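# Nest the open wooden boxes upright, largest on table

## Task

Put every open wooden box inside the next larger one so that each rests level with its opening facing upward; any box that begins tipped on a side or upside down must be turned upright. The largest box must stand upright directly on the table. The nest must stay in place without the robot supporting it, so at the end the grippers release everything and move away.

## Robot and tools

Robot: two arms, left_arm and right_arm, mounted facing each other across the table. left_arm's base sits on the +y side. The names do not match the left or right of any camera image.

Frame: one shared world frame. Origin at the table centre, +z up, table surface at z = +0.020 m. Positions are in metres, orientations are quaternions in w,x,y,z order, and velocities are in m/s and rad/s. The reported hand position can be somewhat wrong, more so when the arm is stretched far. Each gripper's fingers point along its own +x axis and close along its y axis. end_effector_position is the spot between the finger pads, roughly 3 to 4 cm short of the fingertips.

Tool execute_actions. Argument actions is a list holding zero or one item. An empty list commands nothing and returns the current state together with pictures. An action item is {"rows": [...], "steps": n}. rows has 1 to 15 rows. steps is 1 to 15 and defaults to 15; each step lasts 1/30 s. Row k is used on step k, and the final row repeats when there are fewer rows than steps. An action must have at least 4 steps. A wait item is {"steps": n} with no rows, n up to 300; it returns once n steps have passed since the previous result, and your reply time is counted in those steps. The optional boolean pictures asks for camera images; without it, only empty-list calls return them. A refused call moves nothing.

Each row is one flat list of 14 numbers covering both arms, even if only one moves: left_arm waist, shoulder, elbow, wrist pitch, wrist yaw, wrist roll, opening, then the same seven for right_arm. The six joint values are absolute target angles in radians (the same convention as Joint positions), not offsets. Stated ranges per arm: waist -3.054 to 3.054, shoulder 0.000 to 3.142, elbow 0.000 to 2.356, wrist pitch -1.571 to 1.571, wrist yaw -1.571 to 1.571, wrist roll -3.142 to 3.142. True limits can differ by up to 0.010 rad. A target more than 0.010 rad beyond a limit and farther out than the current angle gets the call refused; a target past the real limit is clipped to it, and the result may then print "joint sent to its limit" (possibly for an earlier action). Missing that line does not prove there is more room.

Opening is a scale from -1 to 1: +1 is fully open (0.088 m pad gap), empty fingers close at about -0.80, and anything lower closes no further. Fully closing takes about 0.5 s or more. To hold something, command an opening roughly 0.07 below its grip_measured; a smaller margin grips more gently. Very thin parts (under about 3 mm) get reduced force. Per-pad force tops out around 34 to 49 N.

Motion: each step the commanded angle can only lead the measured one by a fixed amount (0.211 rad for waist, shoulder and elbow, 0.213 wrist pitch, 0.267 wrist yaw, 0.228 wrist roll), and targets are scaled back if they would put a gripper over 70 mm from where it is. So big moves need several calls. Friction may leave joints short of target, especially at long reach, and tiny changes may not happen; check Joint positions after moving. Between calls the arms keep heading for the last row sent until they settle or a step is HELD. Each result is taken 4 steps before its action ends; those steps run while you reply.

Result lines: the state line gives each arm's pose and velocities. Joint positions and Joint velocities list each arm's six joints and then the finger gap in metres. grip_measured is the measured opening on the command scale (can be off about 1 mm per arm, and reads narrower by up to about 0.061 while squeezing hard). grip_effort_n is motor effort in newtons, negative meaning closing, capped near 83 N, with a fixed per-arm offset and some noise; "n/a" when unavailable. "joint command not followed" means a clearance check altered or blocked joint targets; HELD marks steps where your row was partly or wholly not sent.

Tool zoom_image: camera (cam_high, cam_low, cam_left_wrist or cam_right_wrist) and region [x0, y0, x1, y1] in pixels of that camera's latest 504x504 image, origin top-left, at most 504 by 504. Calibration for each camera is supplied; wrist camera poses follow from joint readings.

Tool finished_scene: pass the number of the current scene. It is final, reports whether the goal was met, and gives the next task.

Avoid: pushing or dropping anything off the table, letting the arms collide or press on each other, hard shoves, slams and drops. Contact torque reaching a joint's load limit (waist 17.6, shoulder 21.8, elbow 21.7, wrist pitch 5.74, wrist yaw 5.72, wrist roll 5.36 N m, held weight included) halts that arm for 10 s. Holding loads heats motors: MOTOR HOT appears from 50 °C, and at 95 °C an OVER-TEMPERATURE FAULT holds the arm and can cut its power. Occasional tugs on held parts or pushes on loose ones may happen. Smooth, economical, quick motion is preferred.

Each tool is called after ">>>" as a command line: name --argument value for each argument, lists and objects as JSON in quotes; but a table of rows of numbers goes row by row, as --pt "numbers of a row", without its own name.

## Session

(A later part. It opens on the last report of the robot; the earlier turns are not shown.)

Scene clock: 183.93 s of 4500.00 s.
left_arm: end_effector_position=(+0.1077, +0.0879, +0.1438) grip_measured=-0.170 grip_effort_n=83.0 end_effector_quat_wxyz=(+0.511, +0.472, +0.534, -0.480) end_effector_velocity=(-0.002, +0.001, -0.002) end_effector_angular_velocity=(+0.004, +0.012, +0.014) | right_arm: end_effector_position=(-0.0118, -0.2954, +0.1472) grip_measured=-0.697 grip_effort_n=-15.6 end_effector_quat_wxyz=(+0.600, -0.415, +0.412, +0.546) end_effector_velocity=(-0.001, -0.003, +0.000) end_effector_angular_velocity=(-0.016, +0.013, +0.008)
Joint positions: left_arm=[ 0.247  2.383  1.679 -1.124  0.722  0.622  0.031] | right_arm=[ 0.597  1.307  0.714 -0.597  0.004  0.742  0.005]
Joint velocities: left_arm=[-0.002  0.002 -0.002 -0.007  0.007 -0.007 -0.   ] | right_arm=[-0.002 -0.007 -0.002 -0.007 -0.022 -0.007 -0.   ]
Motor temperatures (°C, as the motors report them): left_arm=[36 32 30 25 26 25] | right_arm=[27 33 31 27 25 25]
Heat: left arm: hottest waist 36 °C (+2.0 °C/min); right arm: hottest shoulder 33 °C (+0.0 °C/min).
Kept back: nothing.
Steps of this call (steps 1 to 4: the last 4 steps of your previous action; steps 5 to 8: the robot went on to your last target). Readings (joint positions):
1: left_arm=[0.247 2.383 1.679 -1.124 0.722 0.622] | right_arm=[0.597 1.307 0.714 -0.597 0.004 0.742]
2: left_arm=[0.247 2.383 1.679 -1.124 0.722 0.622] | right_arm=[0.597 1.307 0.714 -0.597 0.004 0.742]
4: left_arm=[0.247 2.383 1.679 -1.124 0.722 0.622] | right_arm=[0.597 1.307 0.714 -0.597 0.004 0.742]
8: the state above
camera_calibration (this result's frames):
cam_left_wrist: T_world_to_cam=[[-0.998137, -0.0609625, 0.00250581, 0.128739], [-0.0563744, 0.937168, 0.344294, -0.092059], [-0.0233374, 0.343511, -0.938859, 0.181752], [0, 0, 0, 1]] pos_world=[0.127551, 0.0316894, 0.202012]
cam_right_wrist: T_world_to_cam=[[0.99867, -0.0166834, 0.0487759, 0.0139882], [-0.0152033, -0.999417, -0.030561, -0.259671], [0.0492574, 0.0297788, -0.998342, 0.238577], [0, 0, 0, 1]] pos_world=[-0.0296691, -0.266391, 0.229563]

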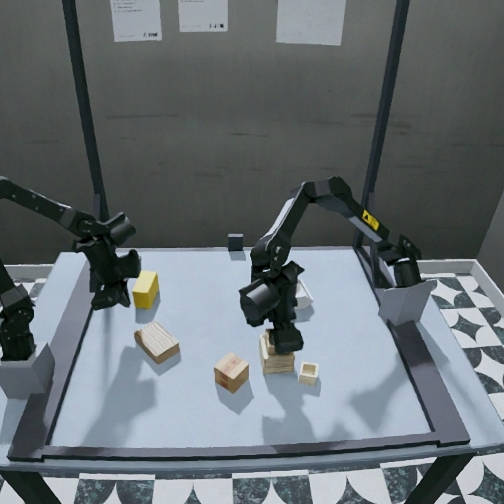

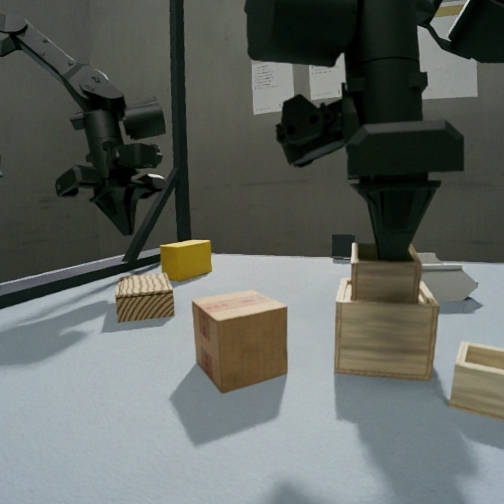

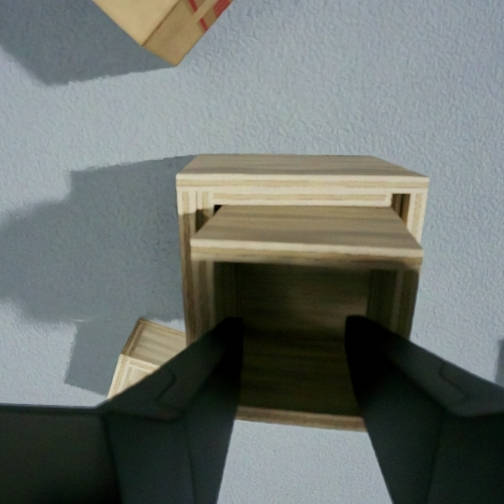

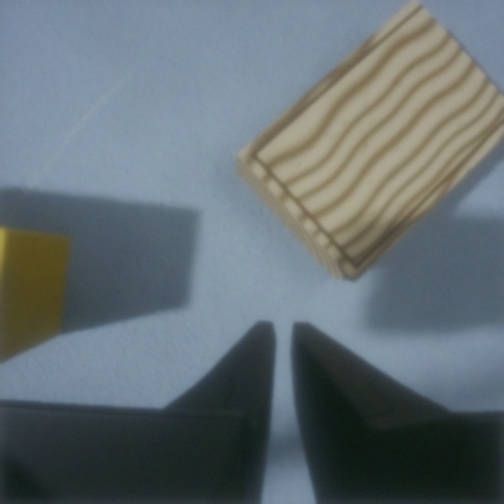

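>>> execute_actions --actions '[{"rows":[[0.247,2.39,1.68,-1.124,0.72,0.62,-0.6,0.6,1.3,0.7,-0.6,0.0,0.74,-0.7]]}]'

>>> execute_actions --actions '[{"steps":8}]' --pictures true

>>> zoom_image --camera "cam_low" --region '[300, 180, 460, 340]'

Scene clock: 184.47 s of 4500.00 s.
left_arm: end_effector_position=(+0.1081, +0.0878, +0.1432) grip_measured=-0.552 grip_effort_n=-18.8 end_effector_quat_wxyz=(+0.511, +0.472, +0.533, -0.481) end_effector_velocity=(+0.004, +0.003, -0.001) end_effector_angular_velocity=(+0.012, -0.018, +0.007) | right_arm: end_effector_position=(-0.0118, -0.2954, +0.1472) grip_measured=-0.697 grip_effort_n=-15.6 end_effector_quat_wxyz=(+0.600, -0.415, +0.412, +0.546) end_effector_velocity=(-0.004, -0.002, -0.001) end_effector_angular_velocity=(-0.010, +0.018, +0.015)
Joint positions: left_arm=[ 0.247  2.384  1.679 -1.122  0.722  0.622  0.012] | right_arm=[ 0.597  1.307  0.714 -0.597  0.004  0.742  0.005]
Joint velocities: left_arm=[ 0.002  0.002 -0.002  0.007 -0.022 -0.007 -0.017] | right_arm=[ 0.002 -0.002 -0.002  0.007 -0.022 -0.007 -0.   ]
Motor temperatures (°C, as the motors report them): left_arm=[36 32 30 25 26 25] | right_arm=[27 33 31 27 25 25]
Heat: left arm: hottest waist 36 °C (+3.0 °C/min); right arm: hottest shoulder 33 °C (+0.0 °C/min).
Steps of this call (steps 1 to 5: the robot went on to your last target; steps 6 to 16: the first 11 steps of this action). Readings (joint positions):
6: left_arm=[0.247 2.383 1.679 -1.124 0.722 0.622] | right_arm=[0.597 1.307 0.714 -0.597 0.004 0.742]
7: left_arm=[0.247 2.383 1.679 -1.124 0.723 0.622] | right_arm=[0.597 1.307 0.714 -0.597 0.004 0.742]
9: left_arm=[0.247 2.383 1.679 -1.122 0.723 0.622] | right_arm=[0.597 1.307 0.714 -0.597 0.004 0.742]
13: left_arm=[0.247 2.384 1.679 -1.122 0.722 0.622] | right_arm=[0.597 1.307 0.714 -0.597 0.004 0.742]
16: the state above

Scene clock: 184.73 s of 4500.00 s.
left_arm: end_effector_position=(+0.1080, +0.0879, +0.1432) grip_measured=-0.592 grip_effort_n=-18.8 end_effector_quat_wxyz=(+0.511, +0.472, +0.534, -0.481) end_effector_velocity=(-0.000, +0.001, -0.001) end_effector_angular_velocity=(+0.010, -0.001, -0.005) | right_arm: end_effector_position=(-0.0118, -0.2954, +0.1472) grip_measured=-0.697 grip_effort_n=-15.6 end_effector_quat_wxyz=(+0.600, -0.415, +0.412, +0.546) end_effector_velocity=(+0.001, -0.002, -0.000) end_effector_angular_velocity=(-0.009, +0.003, -0.010)
Joint positions: left_arm=[ 0.247  2.384  1.679 -1.122  0.722  0.622  0.01 ] | right_arm=[ 0.597  1.307  0.714 -0.597  0.004  0.742  0.005]
Joint velocities: left_arm=[-0.002  0.002  0.002 -0.007 -0.007  0.007 -0.002] | right_arm=[-0.002 -0.002 -0.002 -0.007 -0.007  0.007 -0.   ]
Motor temperatures (°C, as the motors report them): left_arm=[36 32 30 25 26 25] | right_arm=[27 33 31 27 25 25]
Heat: left arm: hottest waist 36 °C (+3.0 °C/min); right arm: hottest shoulder 33 °C (+0.0 °C/min).
Kept back: nothing.
Steps of this call (steps 1 to 4: the last 4 steps of your previous action; steps 5 to 8: the robot went on to your last target). Readings (joint positions):
1: left_arm=[0.247 2.384 1.679 -1.122 0.722 0.622] | right_arm=[0.597 1.307 0.714 -0.597 0.004 0.742]
2: left_arm=[0.247 2.384 1.679 -1.122 0.722 0.622] | right_arm=[0.597 1.307 0.714 -0.597 0.004 0.742]
4: left_arm=[0.247 2.384 1.679 -1.122 0.722 0.622] | right_arm=[0.597 1.307 0.714 -0.597 0.004 0.742]
8: the state above
camera_calibration (this result's frames):
cam_left_wrist: T_world_to_cam=[[-0.998168, -0.0604437, 0.0027138, 0.129011], [-0.055821, 0.937278, 0.344084, -0.0918229], [-0.0233413, 0.343302, -0.938935, 0.181287], [0, 0, 0, 1]] pos_world=[0.12788, 0.0316253, 0.201461]
cam_right_wrist: T_world_to_cam=[[0.99867, -0.0166834, 0.0487759, 0.0139882], [-0.0152033, -0.999417, -0.030561, -0.259671], [0.0492574, 0.0297788, -0.998342, 0.238577], [0, 0, 0, 1]] pos_world=[-0.0296691, -0.266391, 0.229563]

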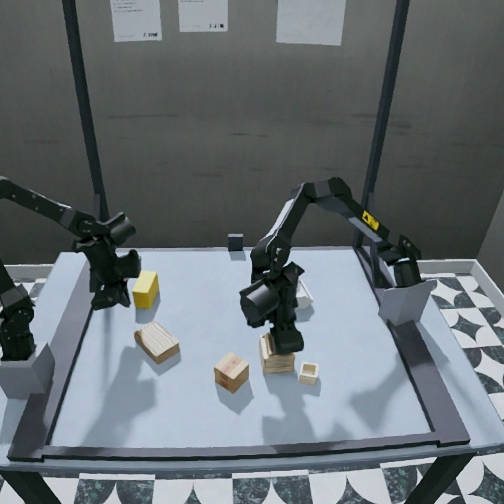

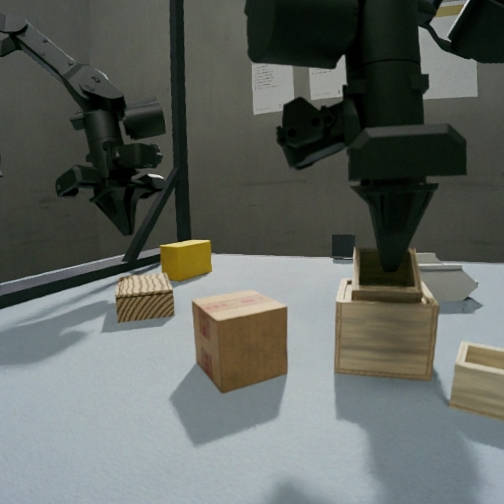

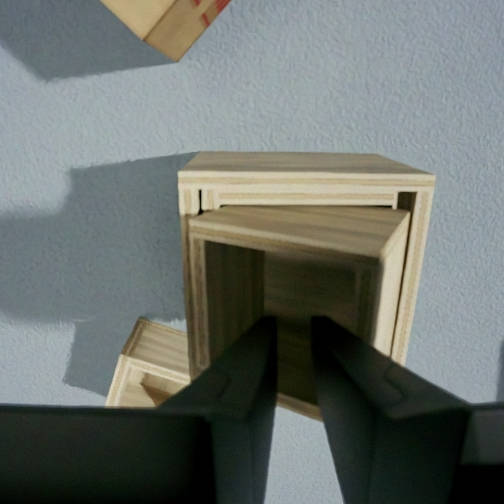

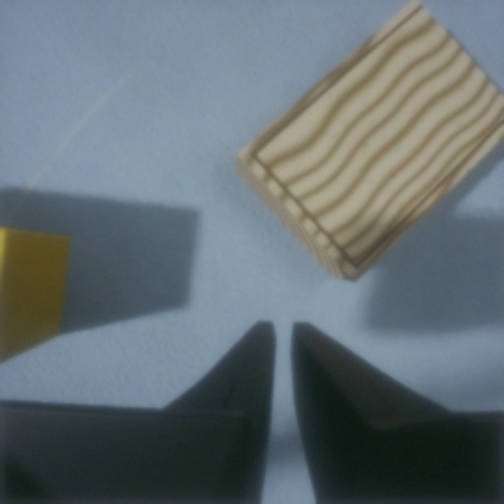

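Region (300, 180, 460, 340) of cam_low's 504x504 image, scaled by 3.150, with more detail than that image has.

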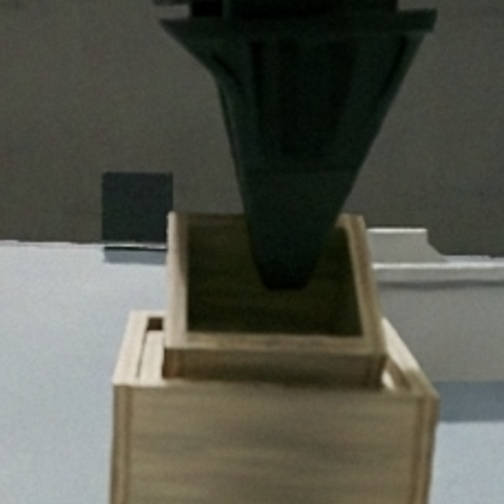

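>>> execute_actions --actions '[{"rows":[[0.247,2.39,1.68,-1.124,0.72,0.62,0.2,0.6,1.3,0.7,-0.6,0.0,0.74,-0.7]]}]'

>>> execute_actions --actions '[{"rows":[[0.262,2.36,1.66,-1.11,0.72,0.62,0.2,0.6,1.3,0.7,-0.6,0.0,0.74,-0.7]]}]'

>>> execute_actions --actions '[{"steps":8}]' --pictures true

>>> zoom_image --camera "cam_low" --region '[300, 180, 460, 340]'

Scene clock: 185.53 s of 4500.00 s.
left_arm: end_effector_position=(+0.1090, +0.0885, +0.1440) grip_measured=-0.144 grip_effort_n=83.0 end_effector_quat_wxyz=(+0.512, +0.472, +0.534, -0.479) end_effector_velocity=(-0.002, +0.003, -0.001) end_effector_angular_velocity=(+0.020, +0.005, +0.034) | right_arm: end_effector_position=(-0.0118, -0.2954, +0.1472) grip_measured=-0.697 grip_effort_n=-15.6 end_effector_quat_wxyz=(+0.600, -0.415, +0.412, +0.546) end_effector_velocity=(+0.003, -0.001, -0.001) end_effector_angular_velocity=(-0.004, -0.015, +0.000)
Joint positions: left_arm=[ 0.249  2.384  1.679 -1.123  0.72   0.622  0.032] | right_arm=[ 0.597  1.307  0.714 -0.597  0.004  0.742  0.005]
Joint velocities: left_arm=[-0.002  0.002  0.002 -0.022 -0.007 -0.022 -0.   ] | right_arm=[-0.002  0.002 -0.002 -0.007  0.007 -0.007 -0.   ]
Motor temperatures (°C, as the motors report them): left_arm=[36 32 30 25 26 25] | right_arm=[27 33 31 27 25 25]
Heat: left arm: hottest waist 36 °C (+3.0 °C/min); right arm: hottest shoulder 33 °C (+0.0 °C/min).
Steps of this call (steps 1 to 13: the robot went on to your last target; steps 14 to 24: the first 11 steps of this action). Readings (joint positions):
14: left_arm=[0.247 2.384 1.679 -1.122 0.722 0.622] | right_arm=[0.597 1.307 0.714 -0.597 0.004 0.742]
15: left_arm=[0.247 2.384 1.679 -1.122 0.722 0.622] | right_arm=[0.597 1.307 0.714 -0.597 0.004 0.742]
17: left_arm=[0.248 2.384 1.679 -1.122 0.720 0.622] | right_arm=[0.597 1.307 0.714 -0.597 0.004 0.742]
21: left_arm=[0.249 2.384 1.679 -1.123 0.720 0.622] | right_arm=[0.597 1.307 0.714 -0.597 0.004 0.742]
24: the state above

Scene clock: 186.03 s of 4500.00 s.
left_arm: end_effector_position=(+0.1102, +0.0901, +0.1451) grip_measured=-0.144 grip_effort_n=83.0 end_effector_quat_wxyz=(+0.515, +0.471, +0.532, -0.480) end_effector_velocity=(-0.004, +0.002, +0.005) end_effector_angular_velocity=(+0.002, -0.007, +0.007) | right_arm: end_effector_position=(-0.0118, -0.2954, +0.1472) grip_measured=-0.697 grip_effort_n=-16.0 end_effector_quat_wxyz=(+0.600, -0.415, +0.412, +0.546) end_effector_velocity=(+0.005, -0.006, -0.004) end_effector_angular_velocity=(-0.029, -0.016, -0.002)
Joint positions: left_arm=[ 0.255  2.378  1.666 -1.112  0.72   0.622  0.032] | right_arm=[ 0.597  1.307  0.714 -0.597  0.004  0.742  0.005]
Joint velocities: left_arm=[ 0.002 -0.022 -0.012 -0.007 -0.007 -0.007  0.   ] | right_arm=[-0.002  0.002 -0.007 -0.022 -0.007 -0.007 -0.   ]
Motor temperatures (°C, as the motors report them): left_arm=[37 32 30 25 26 25] | right_arm=[27 33 31 27 25 25]
Heat: left arm: hottest waist 37 °C (+4.1 °C/min); right arm: hottest shoulder 33 °C (+0.0 °C/min).
Steps of this call (steps 1 to 4: the last 4 steps of your previous action; steps 5 to 15: the first 11 steps of this action). Readings (joint positions):
5: left_arm=[0.250 2.384 1.679 -1.123 0.720 0.622] | right_arm=[0.597 1.307 0.714 -0.597 0.004 0.742]
6: left_arm=[0.250 2.383 1.677 -1.121 0.720 0.622] | right_arm=[0.597 1.307 0.714 -0.597 0.004 0.742]
8: left_arm=[0.252 2.382 1.673 -1.117 0.720 0.622] | right_arm=[0.597 1.307 0.714 -0.597 0.004 0.742]
12: left_arm=[0.255 2.380 1.668 -1.113 0.720 0.622] | right_arm=[0.597 1.307 0.714 -0.597 0.004 0.742]
15: the state above

Scene clock: 186.30 s of 4500.00 s.
left_arm: end_effector_position=(+0.1101, +0.0902, +0.1454) grip_measured=-0.144 grip_effort_n=83.0 end_effector_quat_wxyz=(+0.515, +0.471, +0.531, -0.480) end_effector_velocity=(-0.004, -0.000, -0.002) end_effector_angular_velocity=(+0.004, +0.011, +0.007) | right_arm: end_effector_position=(-0.0118, -0.2954, +0.1472) grip_measured=-0.697 grip_effort_n=-15.6 end_effector_quat_wxyz=(+0.600, -0.415, +0.412, +0.546) end_effector_velocity=(+0.002, -0.001, +0.001) end_effector_angular_velocity=(-0.005, +0.002, +0.001)
Joint positions: left_arm=[ 0.255  2.376  1.665 -1.112  0.72   0.622  0.032] | right_arm=[ 0.597  1.307  0.714 -0.597  0.004  0.742  0.005]
Joint velocities: left_arm=[-0.007 -0.002 -0.002 -0.007  0.007 -0.007  0.   ] | right_arm=[-0.007 -0.007 -0.002 -0.007 -0.007 -0.007 -0.   ]
Motor temperatures (°C, as the motors report them): left_arm=[37 32 30 25 26 25] | right_arm=[27 33 31 27 25 25]
Heat: left arm: hottest waist 37 °C (+4.0 °C/min); right arm: hottest shoulder 33 °C (+0.0 °C/min).
Kept back: nothing.
Steps of this call (steps 1 to 4: the last 4 steps of your previous action; steps 5 to 8: the robot went on to your last target). Readings (joint positions):
1: left_arm=[0.255 2.378 1.666 -1.112 0.720 0.622] | right_arm=[0.597 1.307 0.714 -0.597 0.004 0.742]
2: left_arm=[0.255 2.377 1.666 -1.112 0.720 0.622] | right_arm=[0.597 1.307 0.714 -0.597 0.004 0.742]
4: left_arm=[0.255 2.376 1.665 -1.112 0.720 0.622] | right_arm=[0.597 1.307 0.714 -0.597 0.004 0.742]
8: the state above
camera_calibration (this result's frames):
cam_left_wrist: T_world_to_cam=[[-0.99795, -0.063918, -0.00318768, 0.132351], [-0.0612379, 0.939265, 0.337686, -0.0932538], [-0.0185901, 0.337189, -0.941254, 0.182951], [0, 0, 0, 1]] pos_world=[0.12977, 0.0343608, 0.204115]
cam_right_wrist: T_world_to_cam=[[0.99867, -0.0166834, 0.0487759, 0.0139882], [-0.0152033, -0.999417, -0.030561, -0.259671], [0.0492574, 0.0297788, -0.998342, 0.238577], [0, 0, 0, 1]] pos_world=[-0.0296691, -0.266391, 0.229563]

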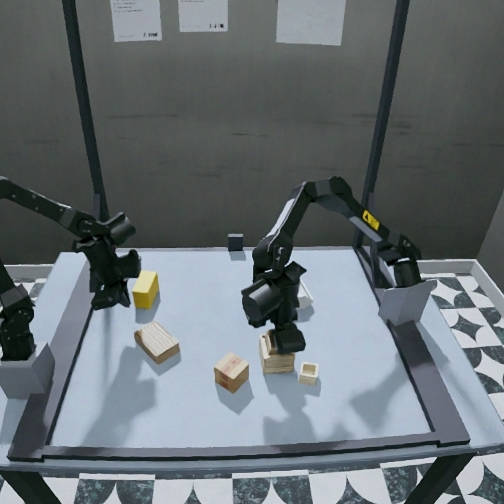

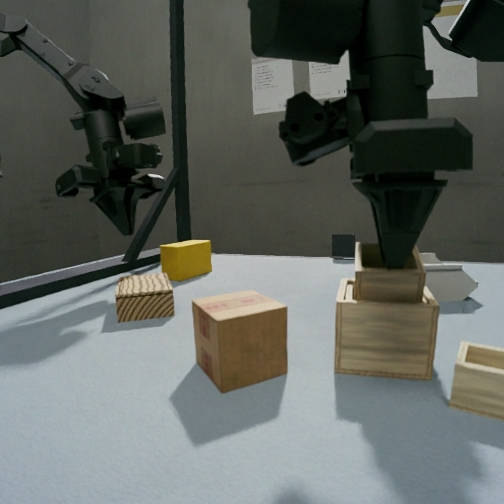

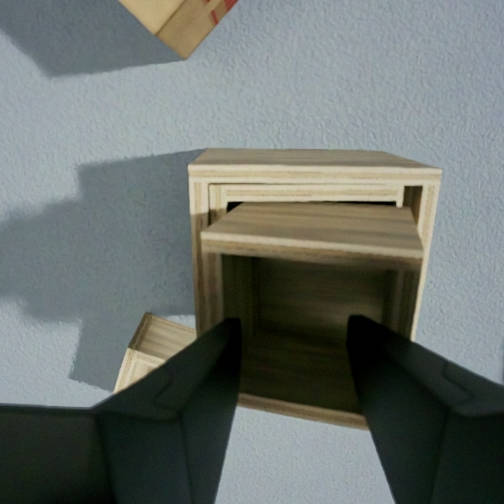

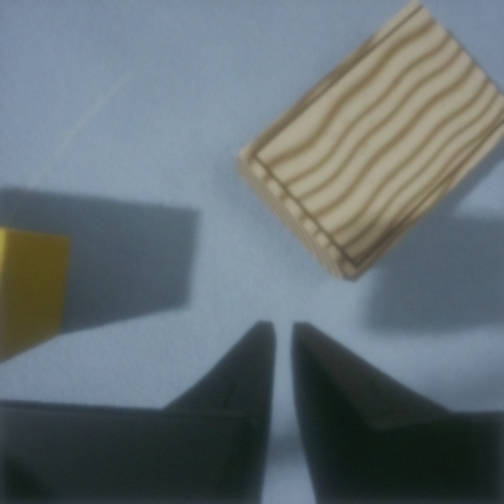

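Region (300, 180, 460, 340) of cam_low's 504x504 image, scaled by 3.150, with more detail than that image has.

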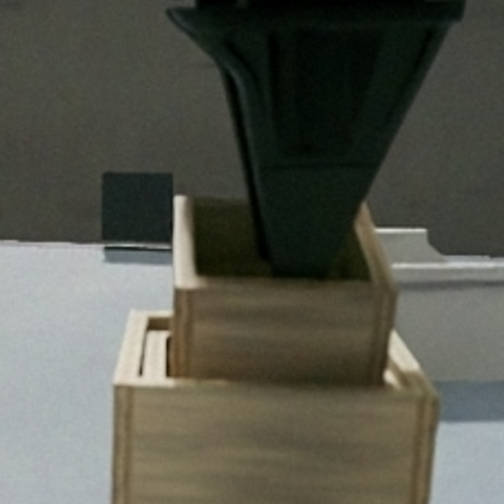

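>>> execute_actions --actions '[{"rows":[[0.33,2.2,1.62,-1.17,0.72,0.68,0.2,0.6,1.3,0.7,-0.6,0.0,0.74,-0.7]]}]'

>>> execute_actions --actions '[{"rows":[[0.36,1.97,1.3,-1.03,0.72,0.72,0.2,0.6,1.3,0.7,-0.6,0.0,0.74,-0.7]]}]'

>>> execute_actions --actions '[{"rows":[[0.344,1.877,0.946,-0.897,0.70,0.72,0.2,0.6,1.3,0.7,-0.6,0.0,0.74,-0.7]]}]'

>>> execute_actions --actions '[{"rows":[[0.205,2.025,0.885,-0.575,0.718,0.72,0.2,0.6,1.3,0.7,-0.6,0.0,0.74,-0.7]]}]'

>>> execute_actions --actions '[{"rows":[[0.195,2.035,0.885,-0.575,0.718,0.72,0.2,0.6,1.3,0.7,-0.6,0.0,0.74,-0.7]],"steps":10}]'

>>> execute_actions --actions '[{"rows":[[0.195,2.035,0.885,-0.575,0.718,0.72,-0.65,0.6,1.3,0.7,-0.6,0.0,0.74,-0.7]]}]' --pictures true

Scene clock: 186.93 s of 4500.00 s.
left_arm: end_effector_position=(+0.0908, +0.0902, +0.2065) grip_measured=-0.144 grip_effort_n=83.0 end_effector_quat_wxyz=(+0.540, +0.475, +0.481, -0.502) end_effector_velocity=(-0.009, +0.006, -0.007) end_effector_angular_velocity=(+0.042, +0.021, -0.019) | right_arm: end_effector_position=(-0.0118, -0.2954, +0.1472) grip_measured=-0.697 grip_effort_n=-16.0 end_effector_quat_wxyz=(+0.600, -0.415, +0.412, +0.546) end_effector_velocity=(+0.004, -0.004, -0.002) end_effector_angular_velocity=(-0.025, -0.013, -0.001)
Joint positions: left_arm=[ 0.329  2.207  1.629 -1.164  0.72   0.674  0.032] | right_arm=[ 0.597  1.307  0.714 -0.597  0.004  0.742  0.005]
Joint velocities: left_arm=[-0.017 -0.002 -0.012 -0.037 -0.007  0.037 -0.   ] | right_arm=[-0.002  0.002 -0.002 -0.022 -0.007 -0.007 -0.   ]
Motor temperatures (°C, as the motors report them): left_arm=[37 33 30 25 26 25] | right_arm=[27 33 31 27 25 25]
Heat: left arm: hottest waist 37 °C (+4.0 °C/min); right arm: hottest shoulder 33 °C (+0.0 °C/min).
Steps of this call (steps 1 to 8: the robot went on to your last target; steps 9 to 19: the first 11 steps of this action). Readings (joint positions):
9: left_arm=[0.257 2.365 1.661 -1.111 0.720 0.626] | right_arm=[0.597 1.307 0.714 -0.597 0.004 0.742]
10: left_arm=[0.263 2.346 1.649 -1.122 0.720 0.638] | right_arm=[0.597 1.307 0.714 -0.597 0.004 0.742]
12: left_arm=[0.286 2.298 1.630 -1.152 0.720 0.654] | right_arm=[0.597 1.307 0.714 -0.597 0.004 0.742]
16: left_arm=[0.325 2.218 1.629 -1.160 0.720 0.670] | right_arm=[0.597 1.307 0.714 -0.597 0.004 0.742]
19: the state above

Scene clock: 187.43 s of 4500.00 s.
left_arm: end_effector_position=(+0.0640, +0.1314, +0.2069) grip_measured=-0.144 grip_effort_n=83.0 end_effector_quat_wxyz=(+0.544, +0.484, +0.453, -0.515) end_effector_velocity=(-0.005, +0.055, -0.049) end_effector_angular_velocity=(+0.097, +0.112, +0.108) | right_arm: end_effector_position=(-0.0118, -0.2954, +0.1472) grip_measured=-0.697 grip_effort_n=-15.1 end_effector_quat_wxyz=(+0.600, -0.415, +0.412, +0.546) end_effector_velocity=(-0.001, -0.003, -0.001) end_effector_angular_velocity=(-0.019, +0.010, +0.007)
Joint positions: left_arm=[ 0.354  1.992  1.329 -1.041  0.72   0.715  0.032] | right_arm=[ 0.597  1.307  0.714 -0.597  0.004  0.742  0.005]
Joint velocities: left_arm=[-0.002 -0.002 -0.227  0.037  0.007  0.007 -0.   ] | right_arm=[-0.002 -0.002 -0.002 -0.007 -0.022 -0.007 -0.   ]
Motor temperatures (°C, as the motors report them): left_arm=[37 33 30 25 26 25] | right_arm=[27 33 31 27 25 25]
Heat: left arm: hottest waist 37 °C (+4.0 °C/min); right arm: hottest shoulder 33 °C (+0.0 °C/min).
Steps of this call (steps 1 to 4: the last 4 steps of your previous action; steps 5 to 15: the first 11 steps of this action). Readings (joint positions):
5: left_arm=[0.328 2.192 1.606 -1.147 0.721 0.680] | right_arm=[0.597 1.307 0.714 -0.597 0.004 0.742]
6: left_arm=[0.331 2.159 1.559 -1.109 0.720 0.690] | right_arm=[0.597 1.307 0.714 -0.597 0.004 0.742]
8: left_arm=[0.341 2.086 1.464 -1.090 0.720 0.701] | right_arm=[0.597 1.307 0.714 -0.597 0.004 0.742]
12: left_arm=[0.353 2.001 1.360 -1.051 0.720 0.712] | right_arm=[0.597 1.307 0.714 -0.597 0.004 0.742]
15: the state above

Scene clock: 187.93 s of 4500.00 s.
left_arm: end_effector_position=(+0.0442, +0.2058, +0.1553) grip_measured=-0.144 grip_effort_n=83.0 end_effector_quat_wxyz=(+0.526, +0.475, +0.508, -0.489) end_effector_velocity=(-0.006, +0.037, -0.025) end_effector_angular_velocity=(+0.013, +0.005, +0.035) | right_arm: end_effector_position=(-0.0118, -0.2954, +0.1472) grip_measured=-0.697 grip_effort_n=-16.0 end_effector_quat_wxyz=(+0.600, -0.415, +0.412, +0.546) end_effector_velocity=(+0.001, -0.003, -0.002) end_effector_angular_velocity=(-0.013, +0.005, -0.020)
Joint positions: left_arm=[ 0.344  1.897  0.973 -0.909  0.702  0.717  0.032] | right_arm=[ 0.597  1.307  0.714 -0.597  0.004  0.742  0.005]
Joint velocities: left_arm=[ 0.002 -0.051 -0.193  0.125 -0.007 -0.022 -0.   ] | right_arm=[ 0.002  0.002 -0.002 -0.007 -0.007  0.022 -0.   ]
Motor temperatures (°C, as the motors report them): left_arm=[37 33 30 25 26 25] | right_arm=[27 33 31 27 25 25]
Heat: left arm: hottest waist 37 °C (+4.0 °C/min); right arm: hottest shoulder 33 °C (+0.0 °C/min).
Steps of this call (steps 1 to 4: the last 4 steps of your previous action; steps 5 to 15: the first 11 steps of this action). Readings (joint positions):
5: left_arm=[0.354 1.981 1.291 -1.012 0.720 0.716] | right_arm=[0.597 1.307 0.714 -0.597 0.004 0.742]
6: left_arm=[0.354 1.959 1.250 -0.973 0.717 0.717] | right_arm=[0.597 1.307 0.714 -0.597 0.004 0.742]
8: left_arm=[0.352 1.918 1.161 -0.953 0.713 0.717] | right_arm=[0.597 1.307 0.714 -0.597 0.004 0.742]
12: left_arm=[0.345 1.898 1.017 -0.921 0.704 0.717] | right_arm=[0.597 1.307 0.714 -0.597 0.004 0.742]
15: the state above

Scene clock: 188.43 s of 4500.00 s.
left_arm: end_effector_position=(+0.0552, +0.1983, +0.0970) grip_measured=-0.144 grip_effort_n=83.0 end_effector_quat_wxyz=(+0.486, +0.523, +0.463, -0.526) end_effector_velocity=(+0.006, -0.006, -0.001) end_effector_angular_velocity=(-0.022, -0.026, -0.025) | right_arm: end_effector_position=(-0.0118, -0.2954, +0.1472) grip_measured=-0.697 grip_effort_n=-15.6 end_effector_quat_wxyz=(+0.600, -0.415, +0.412, +0.546) end_effector_velocity=(-0.002, -0.002, +0.000) end_effector_angular_velocity=(-0.017, +0.008, +0.022)
Joint positions: left_arm=[ 0.214  2.008  0.893 -0.602  0.714  0.718  0.032] | right_arm=[ 0.597  1.307  0.714 -0.597  0.004  0.742  0.005]
Joint velocities: left_arm=[-0.002  0.002 -0.002  0.051 -0.007 -0.007 -0.   ] | right_arm=[-0.002 -0.002  0.002 -0.007 -0.022 -0.022 -0.   ]
Motor temperatures (°C, as the motors report them): left_arm=[37 33 30 25 26 25] | right_arm=[27 33 31 27 25 25]
Heat: left arm: hottest waist 37 °C (+4.0 °C/min); right arm: hottest shoulder 33 °C (+0.0 °C/min).
Steps of this call (steps 1 to 4: the last 4 steps of your previous action; steps 5 to 15: the first 11 steps of this action). Readings (joint positions):
5: left_arm=[0.339 1.897 0.952 -0.884 0.702 0.717] | right_arm=[0.597 1.307 0.714 -0.597 0.004 0.742]
6: left_arm=[0.320 1.911 0.941 -0.827 0.703 0.717] | right_arm=[0.597 1.307 0.714 -0.597 0.004 0.742]
8: left_arm=[0.265 1.958 0.924 -0.733 0.708 0.718] | right_arm=[0.597 1.307 0.714 -0.597 0.004 0.742]
12: left_arm=[0.215 2.006 0.894 -0.640 0.712 0.718] | right_arm=[0.597 1.307 0.714 -0.597 0.004 0.742]
15: the state above

Scene clock: 188.77 s of 4500.00 s.
left_arm: end_effector_position=(+0.0557, +0.1982, +0.0962) grip_measured=-0.144 grip_effort_n=83.0 end_effector_quat_wxyz=(+0.486, +0.523, +0.461, -0.527) end_effector_velocity=(-0.001, -0.001, -0.000) end_effector_angular_velocity=(-0.007, +0.003, -0.014) | right_arm: end_effector_position=(-0.0118, -0.2954, +0.1472) grip_measured=-0.697 grip_effort_n=-15.6 end_effector_quat_wxyz=(+0.600, -0.415, +0.412, +0.546) end_effector_velocity=(+0.000, -0.002, -0.001) end_effector_angular_velocity=(-0.018, +0.010, +0.003)
Joint positions: left_arm=[ 0.214  2.01   0.89  -0.594  0.716  0.718  0.032] | right_arm=[ 0.597  1.307  0.714 -0.597  0.004  0.742  0.005]
Joint velocities: left_arm=[-0.002 -0.002 -0.002  0.007  0.007  0.007  0.   ] | right_arm=[-0.007 -0.002 -0.002 -0.007 -0.022 -0.007  0.   ]
Motor temperatures (°C, as the motors report them): left_arm=[36 33 30 25 26 25] | right_arm=[27 33 31 27 25 25]
Heat: left arm: hottest waist 36 °C (+3.0 °C/min); right arm: hottest shoulder 33 °C (+0.0 °C/min).
Steps of this call (steps 1 to 4: the last 4 steps of your previous action; steps 5 to 10: the first 6 steps of this action). Readings (joint positions):
5: left_arm=[0.214 2.008 0.890 -0.594 0.716 0.718] | right_arm=[0.597 1.307 0.714 -0.597 0.004 0.742]
6: left_arm=[0.214 2.009 0.890 -0.594 0.716 0.718] | right_arm=[0.597 1.307 0.714 -0.597 0.004 0.742]
8: left_arm=[0.214 2.009 0.890 -0.594 0.716 0.718] | right_arm=[0.597 1.307 0.714 -0.597 0.004 0.742]
10: the state above

Scene clock: 189.27 s of 4500.00 s.
left_arm: end_effector_position=(+0.0546, +0.1989, +0.0885) grip_measured=-0.599 grip_effort_n=-18.8 end_effector_quat_wxyz=(+0.477, +0.527, +0.463, -0.529) end_effector_velocity=(+0.000, -0.001, +0.001) end_effector_angular_velocity=(-0.002, -0.011, -0.002) | right_arm: end_effector_position=(-0.0118, -0.2954, +0.1472) grip_measured=-0.697 grip_effort_n=-16.0 end_effector_quat_wxyz=(+0.600, -0.415, +0.412, +0.546) end_effector_velocity=(+0.005, -0.003, -0.001) end_effector_angular_velocity=(-0.011, -0.016, -0.016)
Joint positions: left_arm=[ 0.194  2.028  0.887 -0.576  0.717  0.718  0.01 ] | right_arm=[ 0.597  1.307  0.714 -0.597  0.004  0.742  0.005]
Joint velocities: left_arm=[-0.002 -0.007 -0.002  0.007 -0.007 -0.007 -0.019] | right_arm=[-0.002 -0.002 -0.002 -0.022  0.007  0.007 -0.   ]
Motor temperatures (°C, as the motors report them): left_arm=[36 32 30 25 26 25] | right_arm=[27 33 31 27 25 25]
Heat: left arm: hottest waist 36 °C (+3.0 °C/min); right arm: hottest shoulder 33 °C (+0.0 °C/min).
Steps of this call (steps 1 to 4: the last 4 steps of your previous action; steps 5 to 15: the first 11 steps of this action). Readings (joint positions):
5: left_arm=[0.214 2.010 0.890 -0.593 0.716 0.718] | right_arm=[0.597 1.307 0.714 -0.597 0.004 0.742]
6: left_arm=[0.214 2.010 0.890 -0.591 0.716 0.718] | right_arm=[0.597 1.307 0.714 -0.597 0.004 0.742]
8: left_arm=[0.205 2.018 0.890 -0.572 0.717 0.718] | right_arm=[0.597 1.307 0.714 -0.597 0.004 0.742]
12: left_arm=[0.194 2.028 0.887 -0.576 0.717 0.718] | right_arm=[0.597 1.307 0.714 -0.597 0.004 0.742]
15: the state above
camera_calibration (this result's frames):
cam_left_wrist: T_world_to_cam=[[-0.988376, 0.146114, -0.0420024, 0.0448515], [0.125597, 0.94042, 0.315968, -0.188111], [0.0856671, 0.30702, -0.94784, 0.0925449], [0, 0, 0, 1]] pos_world=[0.0600282, 0.141937, 0.149039]
cam_right_wrist: T_world_to_cam=[[0.99867, -0.0166834, 0.0487759, 0.0139882], [-0.0152033, -0.999417, -0.030561, -0.259671], [0.0492574, 0.0297788, -0.998342, 0.238577], [0, 0, 0, 1]] pos_world=[-0.0296691, -0.266391, 0.229563]

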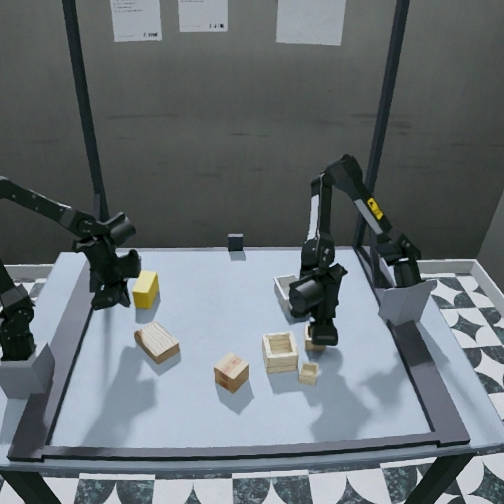

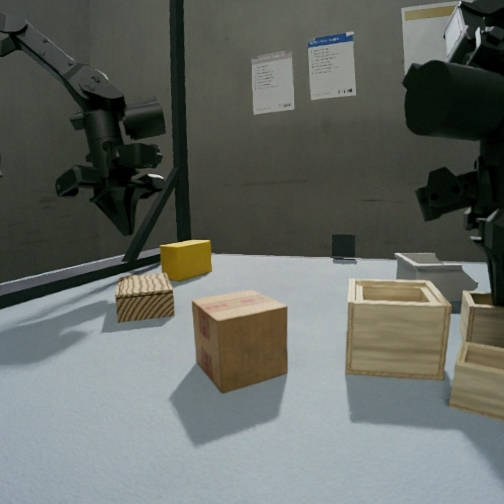

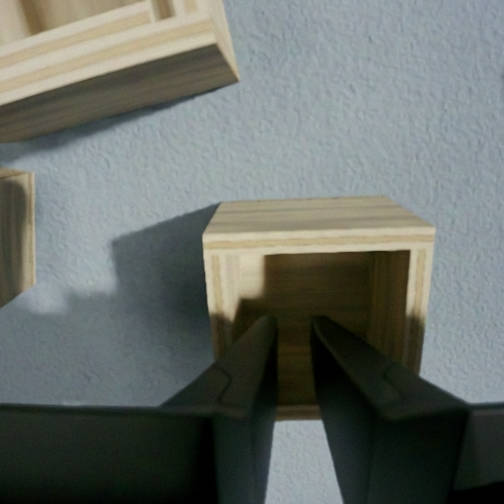

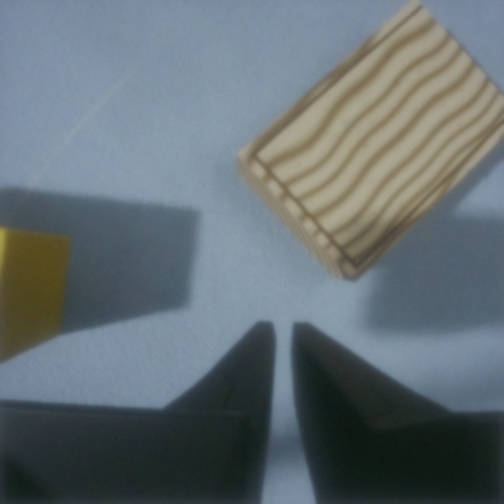

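>>> execute_actions --actions '[{"rows":[[0.203,2.027,0.885,-0.575,0.718,0.72,-0.65,0.6,1.3,0.7,-0.6,0.0,0.74,-0.7]],"steps":12}]'

>>> execute_actions --actions '[{"rows":[[0.203,2.027,0.885,-0.575,0.718,0.72,0.2,0.6,1.3,0.7,-0.6,0.0,0.74,-0.7]],"steps":15}]' --pictures true

Scene clock: 190.13 s of 4500.00 s.
left_arm: end_effector_position=(+0.0554, +0.1991, +0.0892) grip_measured=-0.647 grip_effort_n=-18.4 end_effector_quat_wxyz=(+0.479, +0.526, +0.463, -0.529) end_effector_velocity=(+0.001, +0.002, +0.001) end_effector_angular_velocity=(+0.004, -0.004, +0.018) | right_arm: end_effector_position=(-0.0118, -0.2954, +0.1472) grip_measured=-0.697 grip_effort_n=-15.6 end_effector_quat_wxyz=(+0.600, -0.415, +0.412, +0.546) end_effector_velocity=(-0.001, -0.002, +0.000) end_effector_angular_velocity=(-0.008, +0.002, +0.010)
Joint positions: left_arm=[ 0.197  2.028  0.887 -0.576  0.717  0.718  0.007] | right_arm=[ 0.597  1.307  0.714 -0.597  0.004  0.742  0.005]
Joint velocities: left_arm=[ 0.007 -0.002 -0.002 -0.007 -0.007 -0.007 -0.   ] | right_arm=[ 0.002 -0.002  0.002 -0.007 -0.007 -0.007 -0.   ]
Motor temperatures (°C, as the motors report them): left_arm=[36 32 30 25 26 25] | right_arm=[27 33 31 27 25 25]
Heat: left arm: hottest waist 36 °C (+3.0 °C/min); right arm: hottest shoulder 33 °C (+0.0 °C/min).
Steps of this call (steps 1 to 4: the last 4 steps of your previous action; steps 5 to 15: the robot went on to your last target; steps 16 to 18: nothing new was sent; steps 19 to 26: the first 8 steps of this action). Readings (joint positions):
19: left_arm=[0.194 2.028 0.887 -0.576 0.717 0.718] | right_arm=[0.597 1.307 0.714 -0.597 0.004 0.742]
20: left_arm=[0.194 2.028 0.887 -0.576 0.717 0.718] | right_arm=[0.597 1.307 0.714 -0.597 0.004 0.742]
22: left_arm=[0.195 2.028 0.887 -0.576 0.717 0.718] | right_arm=[0.597 1.307 0.714 -0.597 0.004 0.742]
26: the state above

Scene clock: 190.63 s of 4500.00 s.
left_arm: end_effector_position=(+0.0555, +0.1991, +0.0893) grip_measured=-0.143 grip_effort_n=83.0 end_effector_quat_wxyz=(+0.479, +0.526, +0.463, -0.529) end_effector_velocity=(-0.002, +0.003, -0.000) end_effector_angular_velocity=(+0.010, -0.002, -0.004) | right_arm: end_effector_position=(-0.0118, -0.2954, +0.1472) grip_measured=-0.697 grip_effort_n=-15.6 end_effector_quat_wxyz=(+0.600, -0.415, +0.412, +0.546) end_effector_velocity=(-0.000, -0.001, +0.001) end_effector_angular_velocity=(-0.005, +0.006, -0.008)
Joint positions: left_arm=[ 0.198  2.028  0.887 -0.576  0.717  0.718  0.032] | right_arm=[ 0.597  1.307  0.714 -0.597  0.004  0.742  0.005]
Joint velocities: left_arm=[-0.002 -0.007 -0.007 -0.007 -0.007  0.007 -0.   ] | right_arm=[-0.002 -0.002  0.002 -0.007 -0.007  0.007  0.   ]
Motor temperatures (°C, as the motors report them): left_arm=[36 32 30 25 26 25] | right_arm=[27 33 31 27 25 25]
Heat: left arm: hottest waist 36 °C (+3.0 °C/min); right arm: hottest shoulder 33 °C (+0.0 °C/min).
Steps of this call (steps 1 to 4: the last 4 steps of your previous action; steps 5 to 15: the first 11 steps of this action). Readings (joint positions):
5: left_arm=[0.198 2.028 0.887 -0.576 0.717 0.718] | right_arm=[0.597 1.307 0.714 -0.597 0.004 0.742]
6: left_arm=[0.198 2.028 0.887 -0.576 0.717 0.718] | right_arm=[0.597 1.307 0.714 -0.597 0.004 0.742]
8: left_arm=[0.198 2.028 0.887 -0.576 0.717 0.718] | right_arm=[0.597 1.307 0.714 -0.597 0.004 0.742]
12: left_arm=[0.198 2.028 0.887 -0.576 0.717 0.718] | right_arm=[0.597 1.307 0.714 -0.597 0.004 0.742]
15: the state above
camera_calibration (this result's frames):
cam_left_wrist: T_world_to_cam=[[-0.988821, 0.142629, -0.0434851, 0.0466733], [0.122056, 0.941743, 0.313404, -0.188479], [0.0856522, 0.304592, -0.948624, 0.0937882], [0, 0, 0, 1]] pos_world=[0.0611233, 0.142274, 0.150069]
cam_right_wrist: T_world_to_cam=[[0.99867, -0.0166834, 0.0487759, 0.0139882], [-0.0152033, -0.999417, -0.030561, -0.259671], [0.0492574, 0.0297788, -0.998342, 0.238577], [0, 0, 0, 1]] pos_world=[-0.0296691, -0.266391, 0.229563]

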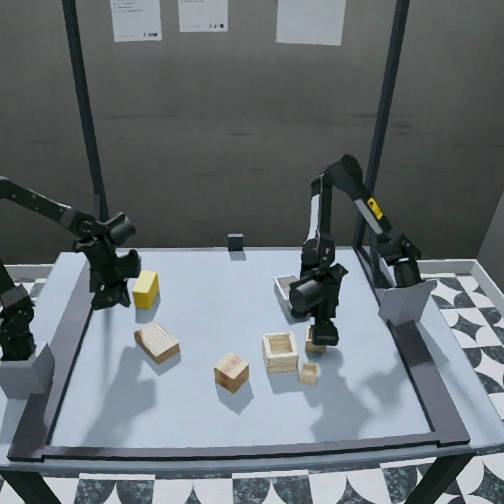

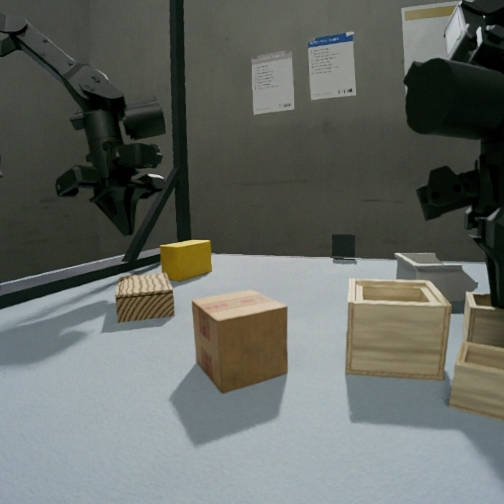

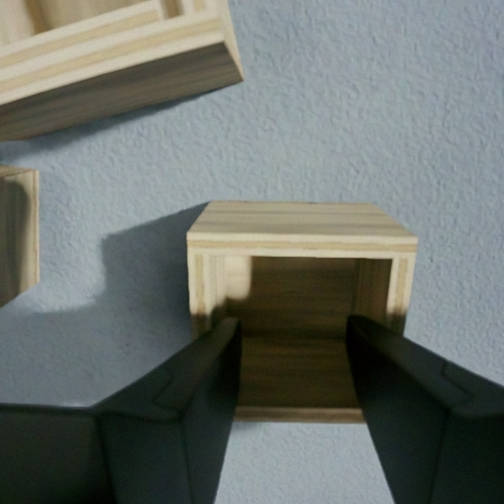

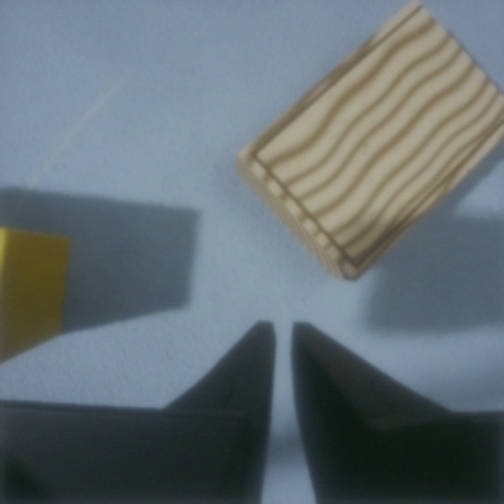

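>>> execute_actions --actions '[{"rows":[[0.203,2.027,0.885,-0.575,0.718,0.72,-0.65,0.6,1.3,0.7,-0.6,0.0,0.74,-0.7]],"steps":15}]'

>>> execute_actions --actions '[{"rows":[[0.21,2.01,0.885,-0.575,0.718,0.72,-0.65,0.6,1.3,0.7,-0.6,0.0,0.74,-0.7]],"steps":15}]'

Scene clock: 191.20 s of 4500.00 s.
left_arm: end_effector_position=(+0.0556, +0.1991, +0.0894) grip_measured=-0.599 grip_effort_n=-18.4 end_effector_quat_wxyz=(+0.479, +0.526, +0.463, -0.529) end_effector_velocity=(+0.000, -0.001, +0.001) end_effector_angular_velocity=(-0.002, -0.010, +0.012) | right_arm: end_effector_position=(-0.0118, -0.2954, +0.1472) grip_measured=-0.697 grip_effort_n=-15.6 end_effector_quat_wxyz=(+0.600, -0.415, +0.412, +0.546) end_effector_velocity=(+0.004, -0.004, -0.001) end_effector_angular_velocity=(-0.021, -0.014, +0.010)
Joint positions: left_arm=[ 0.199  2.028  0.887 -0.576  0.717  0.718  0.01 ] | right_arm=[ 0.597  1.307  0.714 -0.597  0.004  0.742  0.005]
Joint velocities: left_arm=[-0.002 -0.007 -0.002  0.007 -0.007 -0.022 -0.019] | right_arm=[-0.007 -0.002 -0.002 -0.022 -0.007 -0.022 -0.   ]
Motor temperatures (°C, as the motors report them): left_arm=[36 32 30 25 26 25] | right_arm=[27 33 31 27 25 25]
Heat: left arm: hottest waist 36 °C (+3.0 °C/min); right arm: hottest shoulder 33 °C (+0.0 °C/min).
Steps of this call (steps 1 to 4: the last 4 steps of your previous action; steps 5 to 6: the robot went on to your last target; steps 7 to 17: the first 11 steps of this action). Readings (joint positions):
7: left_arm=[0.198 2.028 0.887 -0.576 0.717 0.718] | right_arm=[0.597 1.307 0.714 -0.597 0.004 0.742]
8: left_arm=[0.198 2.028 0.887 -0.576 0.717 0.718] | right_arm=[0.597 1.307 0.714 -0.597 0.004 0.742]
10: left_arm=[0.198 2.028 0.887 -0.576 0.717 0.718] | right_arm=[0.597 1.307 0.714 -0.597 0.004 0.742]
14: left_arm=[0.199 2.028 0.887 -0.576 0.717 0.718] | right_arm=[0.597 1.307 0.714 -0.597 0.004 0.742]
17: the state above

Scene clock: 191.70 s of 4500.00 s.
left_arm: end_effector_position=(+0.0565, +0.1983, +0.0918) grip_measured=-0.646 grip_effort_n=-18.8 end_effector_quat_wxyz=(+0.482, +0.525, +0.460, -0.529) end_effector_velocity=(-0.002, +0.000, +0.002) end_effector_angular_velocity=(+0.004, -0.006, +0.004) | right_arm: end_effector_position=(-0.0118, -0.2954, +0.1472) grip_measured=-0.697 grip_effort_n=-15.6 end_effector_quat_wxyz=(+0.600, -0.415, +0.412, +0.546) end_effector_velocity=(-0.000, -0.002, +0.000) end_effector_angular_velocity=(-0.014, +0.013, +0.004)
Joint positions: left_arm=[ 0.205  2.022  0.887 -0.576  0.717  0.718  0.007] | right_arm=[ 0.597  1.307  0.714 -0.597  0.004  0.742  0.005]
Joint velocities: left_arm=[-0.002 -0.012 -0.002 -0.007 -0.007 -0.007 -0.   ] | right_arm=[-0.007 -0.007 -0.002 -0.007 -0.022 -0.007 -0.   ]
Motor temperatures (°C, as the motors report them): left_arm=[36 32 30 25 26 25] | right_arm=[27 33 31 27 25 25]
Heat: left arm: hottest waist 36 °C (+3.0 °C/min); right arm: hottest shoulder 33 °C (+0.0 °C/min).
Steps of this call (steps 1 to 4: the last 4 steps of your previous action; steps 5 to 15: the first 11 steps of this action). Readings (joint positions):
5: left_arm=[0.199 2.028 0.887 -0.576 0.717 0.718] | right_arm=[0.597 1.307 0.714 -0.597 0.004 0.742]
6: left_arm=[0.200 2.028 0.887 -0.576 0.717 0.718] | right_arm=[0.597 1.307 0.714 -0.597 0.004 0.742]
8: left_arm=[0.202 2.027 0.887 -0.576 0.717 0.718] | right_arm=[0.597 1.307 0.714 -0.597 0.004 0.742]
12: left_arm=[0.205 2.024 0.887 -0.576 0.717 0.718] | right_arm=[0.597 1.307 0.714 -0.597 0.004 0.742]
15: the state above

>>> execute_actions --actions '[{"rows":[[0.218,1.995,0.885,-0.575,0.718,0.72,-0.65,0.6,1.3,0.7,-0.6,0.0,0.74,-0.7]],"steps":15}]'

>>> execute_actions --actions '[{"rows":[[0.218,1.995,0.885,-0.575,0.718,0.72,-0.65,0.6,1.3,0.7,-0.6,0.0,0.74,-0.7]],"steps":8}]'

Scene clock: 192.20 s of 4500.00 s.
left_arm: end_effector_position=(+0.0568, +0.1960, +0.0963) grip_measured=-0.647 grip_effort_n=-18.8 end_effector_quat_wxyz=(+0.487, +0.525, +0.453, -0.531) end_effector_velocity=(+0.001, +0.005, -0.001) end_effector_angular_velocity=(+0.021, -0.011, +0.029) | right_arm: end_effector_position=(-0.0118, -0.2954, +0.1472) grip_measured=-0.697 grip_effort_n=-15.6 end_effector_quat_wxyz=(+0.600, -0.415, +0.412, +0.546) end_effector_velocity=(+0.001, -0.002, +0.001) end_effector_angular_velocity=(-0.005, +0.006, -0.008)
Joint positions: left_arm=[ 0.213  2.007  0.887 -0.576  0.717  0.718  0.007] | right_arm=[ 0.597  1.307  0.714 -0.597  0.004  0.742  0.005]
Joint velocities: left_arm=[-0.002 -0.002 -0.007 -0.007 -0.022 -0.022  0.   ] | right_arm=[-0.002 -0.007 -0.002 -0.007 -0.007  0.007 -0.   ]
Motor temperatures (°C, as the motors report them): left_arm=[36 32 30 25 26 25] | right_arm=[27 33 31 27 25 25]
Heat: left arm: hottest waist 36 °C (+3.0 °C/min); right arm: hottest shoulder 33 °C (+0.0 °C/min).
Steps of this call (steps 1 to 4: the last 4 steps of your previous action; steps 5 to 15: the first 11 steps of this action). Readings (joint positions):
5: left_arm=[0.205 2.021 0.887 -0.576 0.717 0.718] | right_arm=[0.597 1.307 0.714 -0.597 0.004 0.742]
6: left_arm=[0.207 2.019 0.887 -0.576 0.717 0.718] | right_arm=[0.597 1.307 0.714 -0.597 0.004 0.742]
8: left_arm=[0.210 2.014 0.887 -0.576 0.717 0.718] | right_arm=[0.597 1.307 0.714 -0.597 0.004 0.742]
12: left_arm=[0.213 2.007 0.887 -0.576 0.717 0.718] | right_arm=[0.597 1.307 0.714 -0.597 0.004 0.742]
15: the state above

Scene clock: 192.47 s of 4500.00 s.
left_arm: end_effector_position=(+0.0568, +0.1959, +0.0964) grip_measured=-0.647 grip_effort_n=-18.8 end_effector_quat_wxyz=(+0.487, +0.525, +0.453, -0.531) end_effector_velocity=(-0.003, +0.003, -0.001) end_effector_angular_velocity=(+0.004, +0.014, +0.042) | right_arm: end_effector_position=(-0.0118, -0.2954, +0.1472) grip_measured=-0.697 grip_effort_n=-15.6 end_effector_quat_wxyz=(+0.600, -0.415, +0.412, +0.546) end_effector_velocity=(-0.001, -0.006, -0.003) end_effector_angular_velocity=(-0.033, +0.018, +0.009)
Joint positions: left_arm=[ 0.213  2.007  0.887 -0.576  0.717  0.718  0.007] | right_arm=[ 0.597  1.307  0.714 -0.597  0.004  0.742  0.005]
Joint velocities: left_arm=[-0.002 -0.002 -0.007 -0.007  0.007 -0.037 -0.   ] | right_arm=[-0.002 -0.002 -0.007 -0.007 -0.037 -0.007  0.   ]
Motor temperatures (°C, as the motors report them): left_arm=[36 32 30 25 26 25] | right_arm=[27 33 31 27 25 25]
Heat: left arm: hottest waist 36 °C (+3.0 °C/min); right arm: hottest shoulder 33 °C (+0.0 °C/min).
Steps of this call (steps 1 to 4: the last 4 steps of your previous action; steps 5 to 8: the first 4 steps of this action). Readings (joint positions):
5: left_arm=[0.213 2.007 0.887 -0.576 0.717 0.718] | right_arm=[0.597 1.307 0.714 -0.597 0.004 0.742]
6: left_arm=[0.213 2.007 0.887 -0.576 0.717 0.718] | right_arm=[0.597 1.307 0.714 -0.597 0.004 0.742]
8: the state above


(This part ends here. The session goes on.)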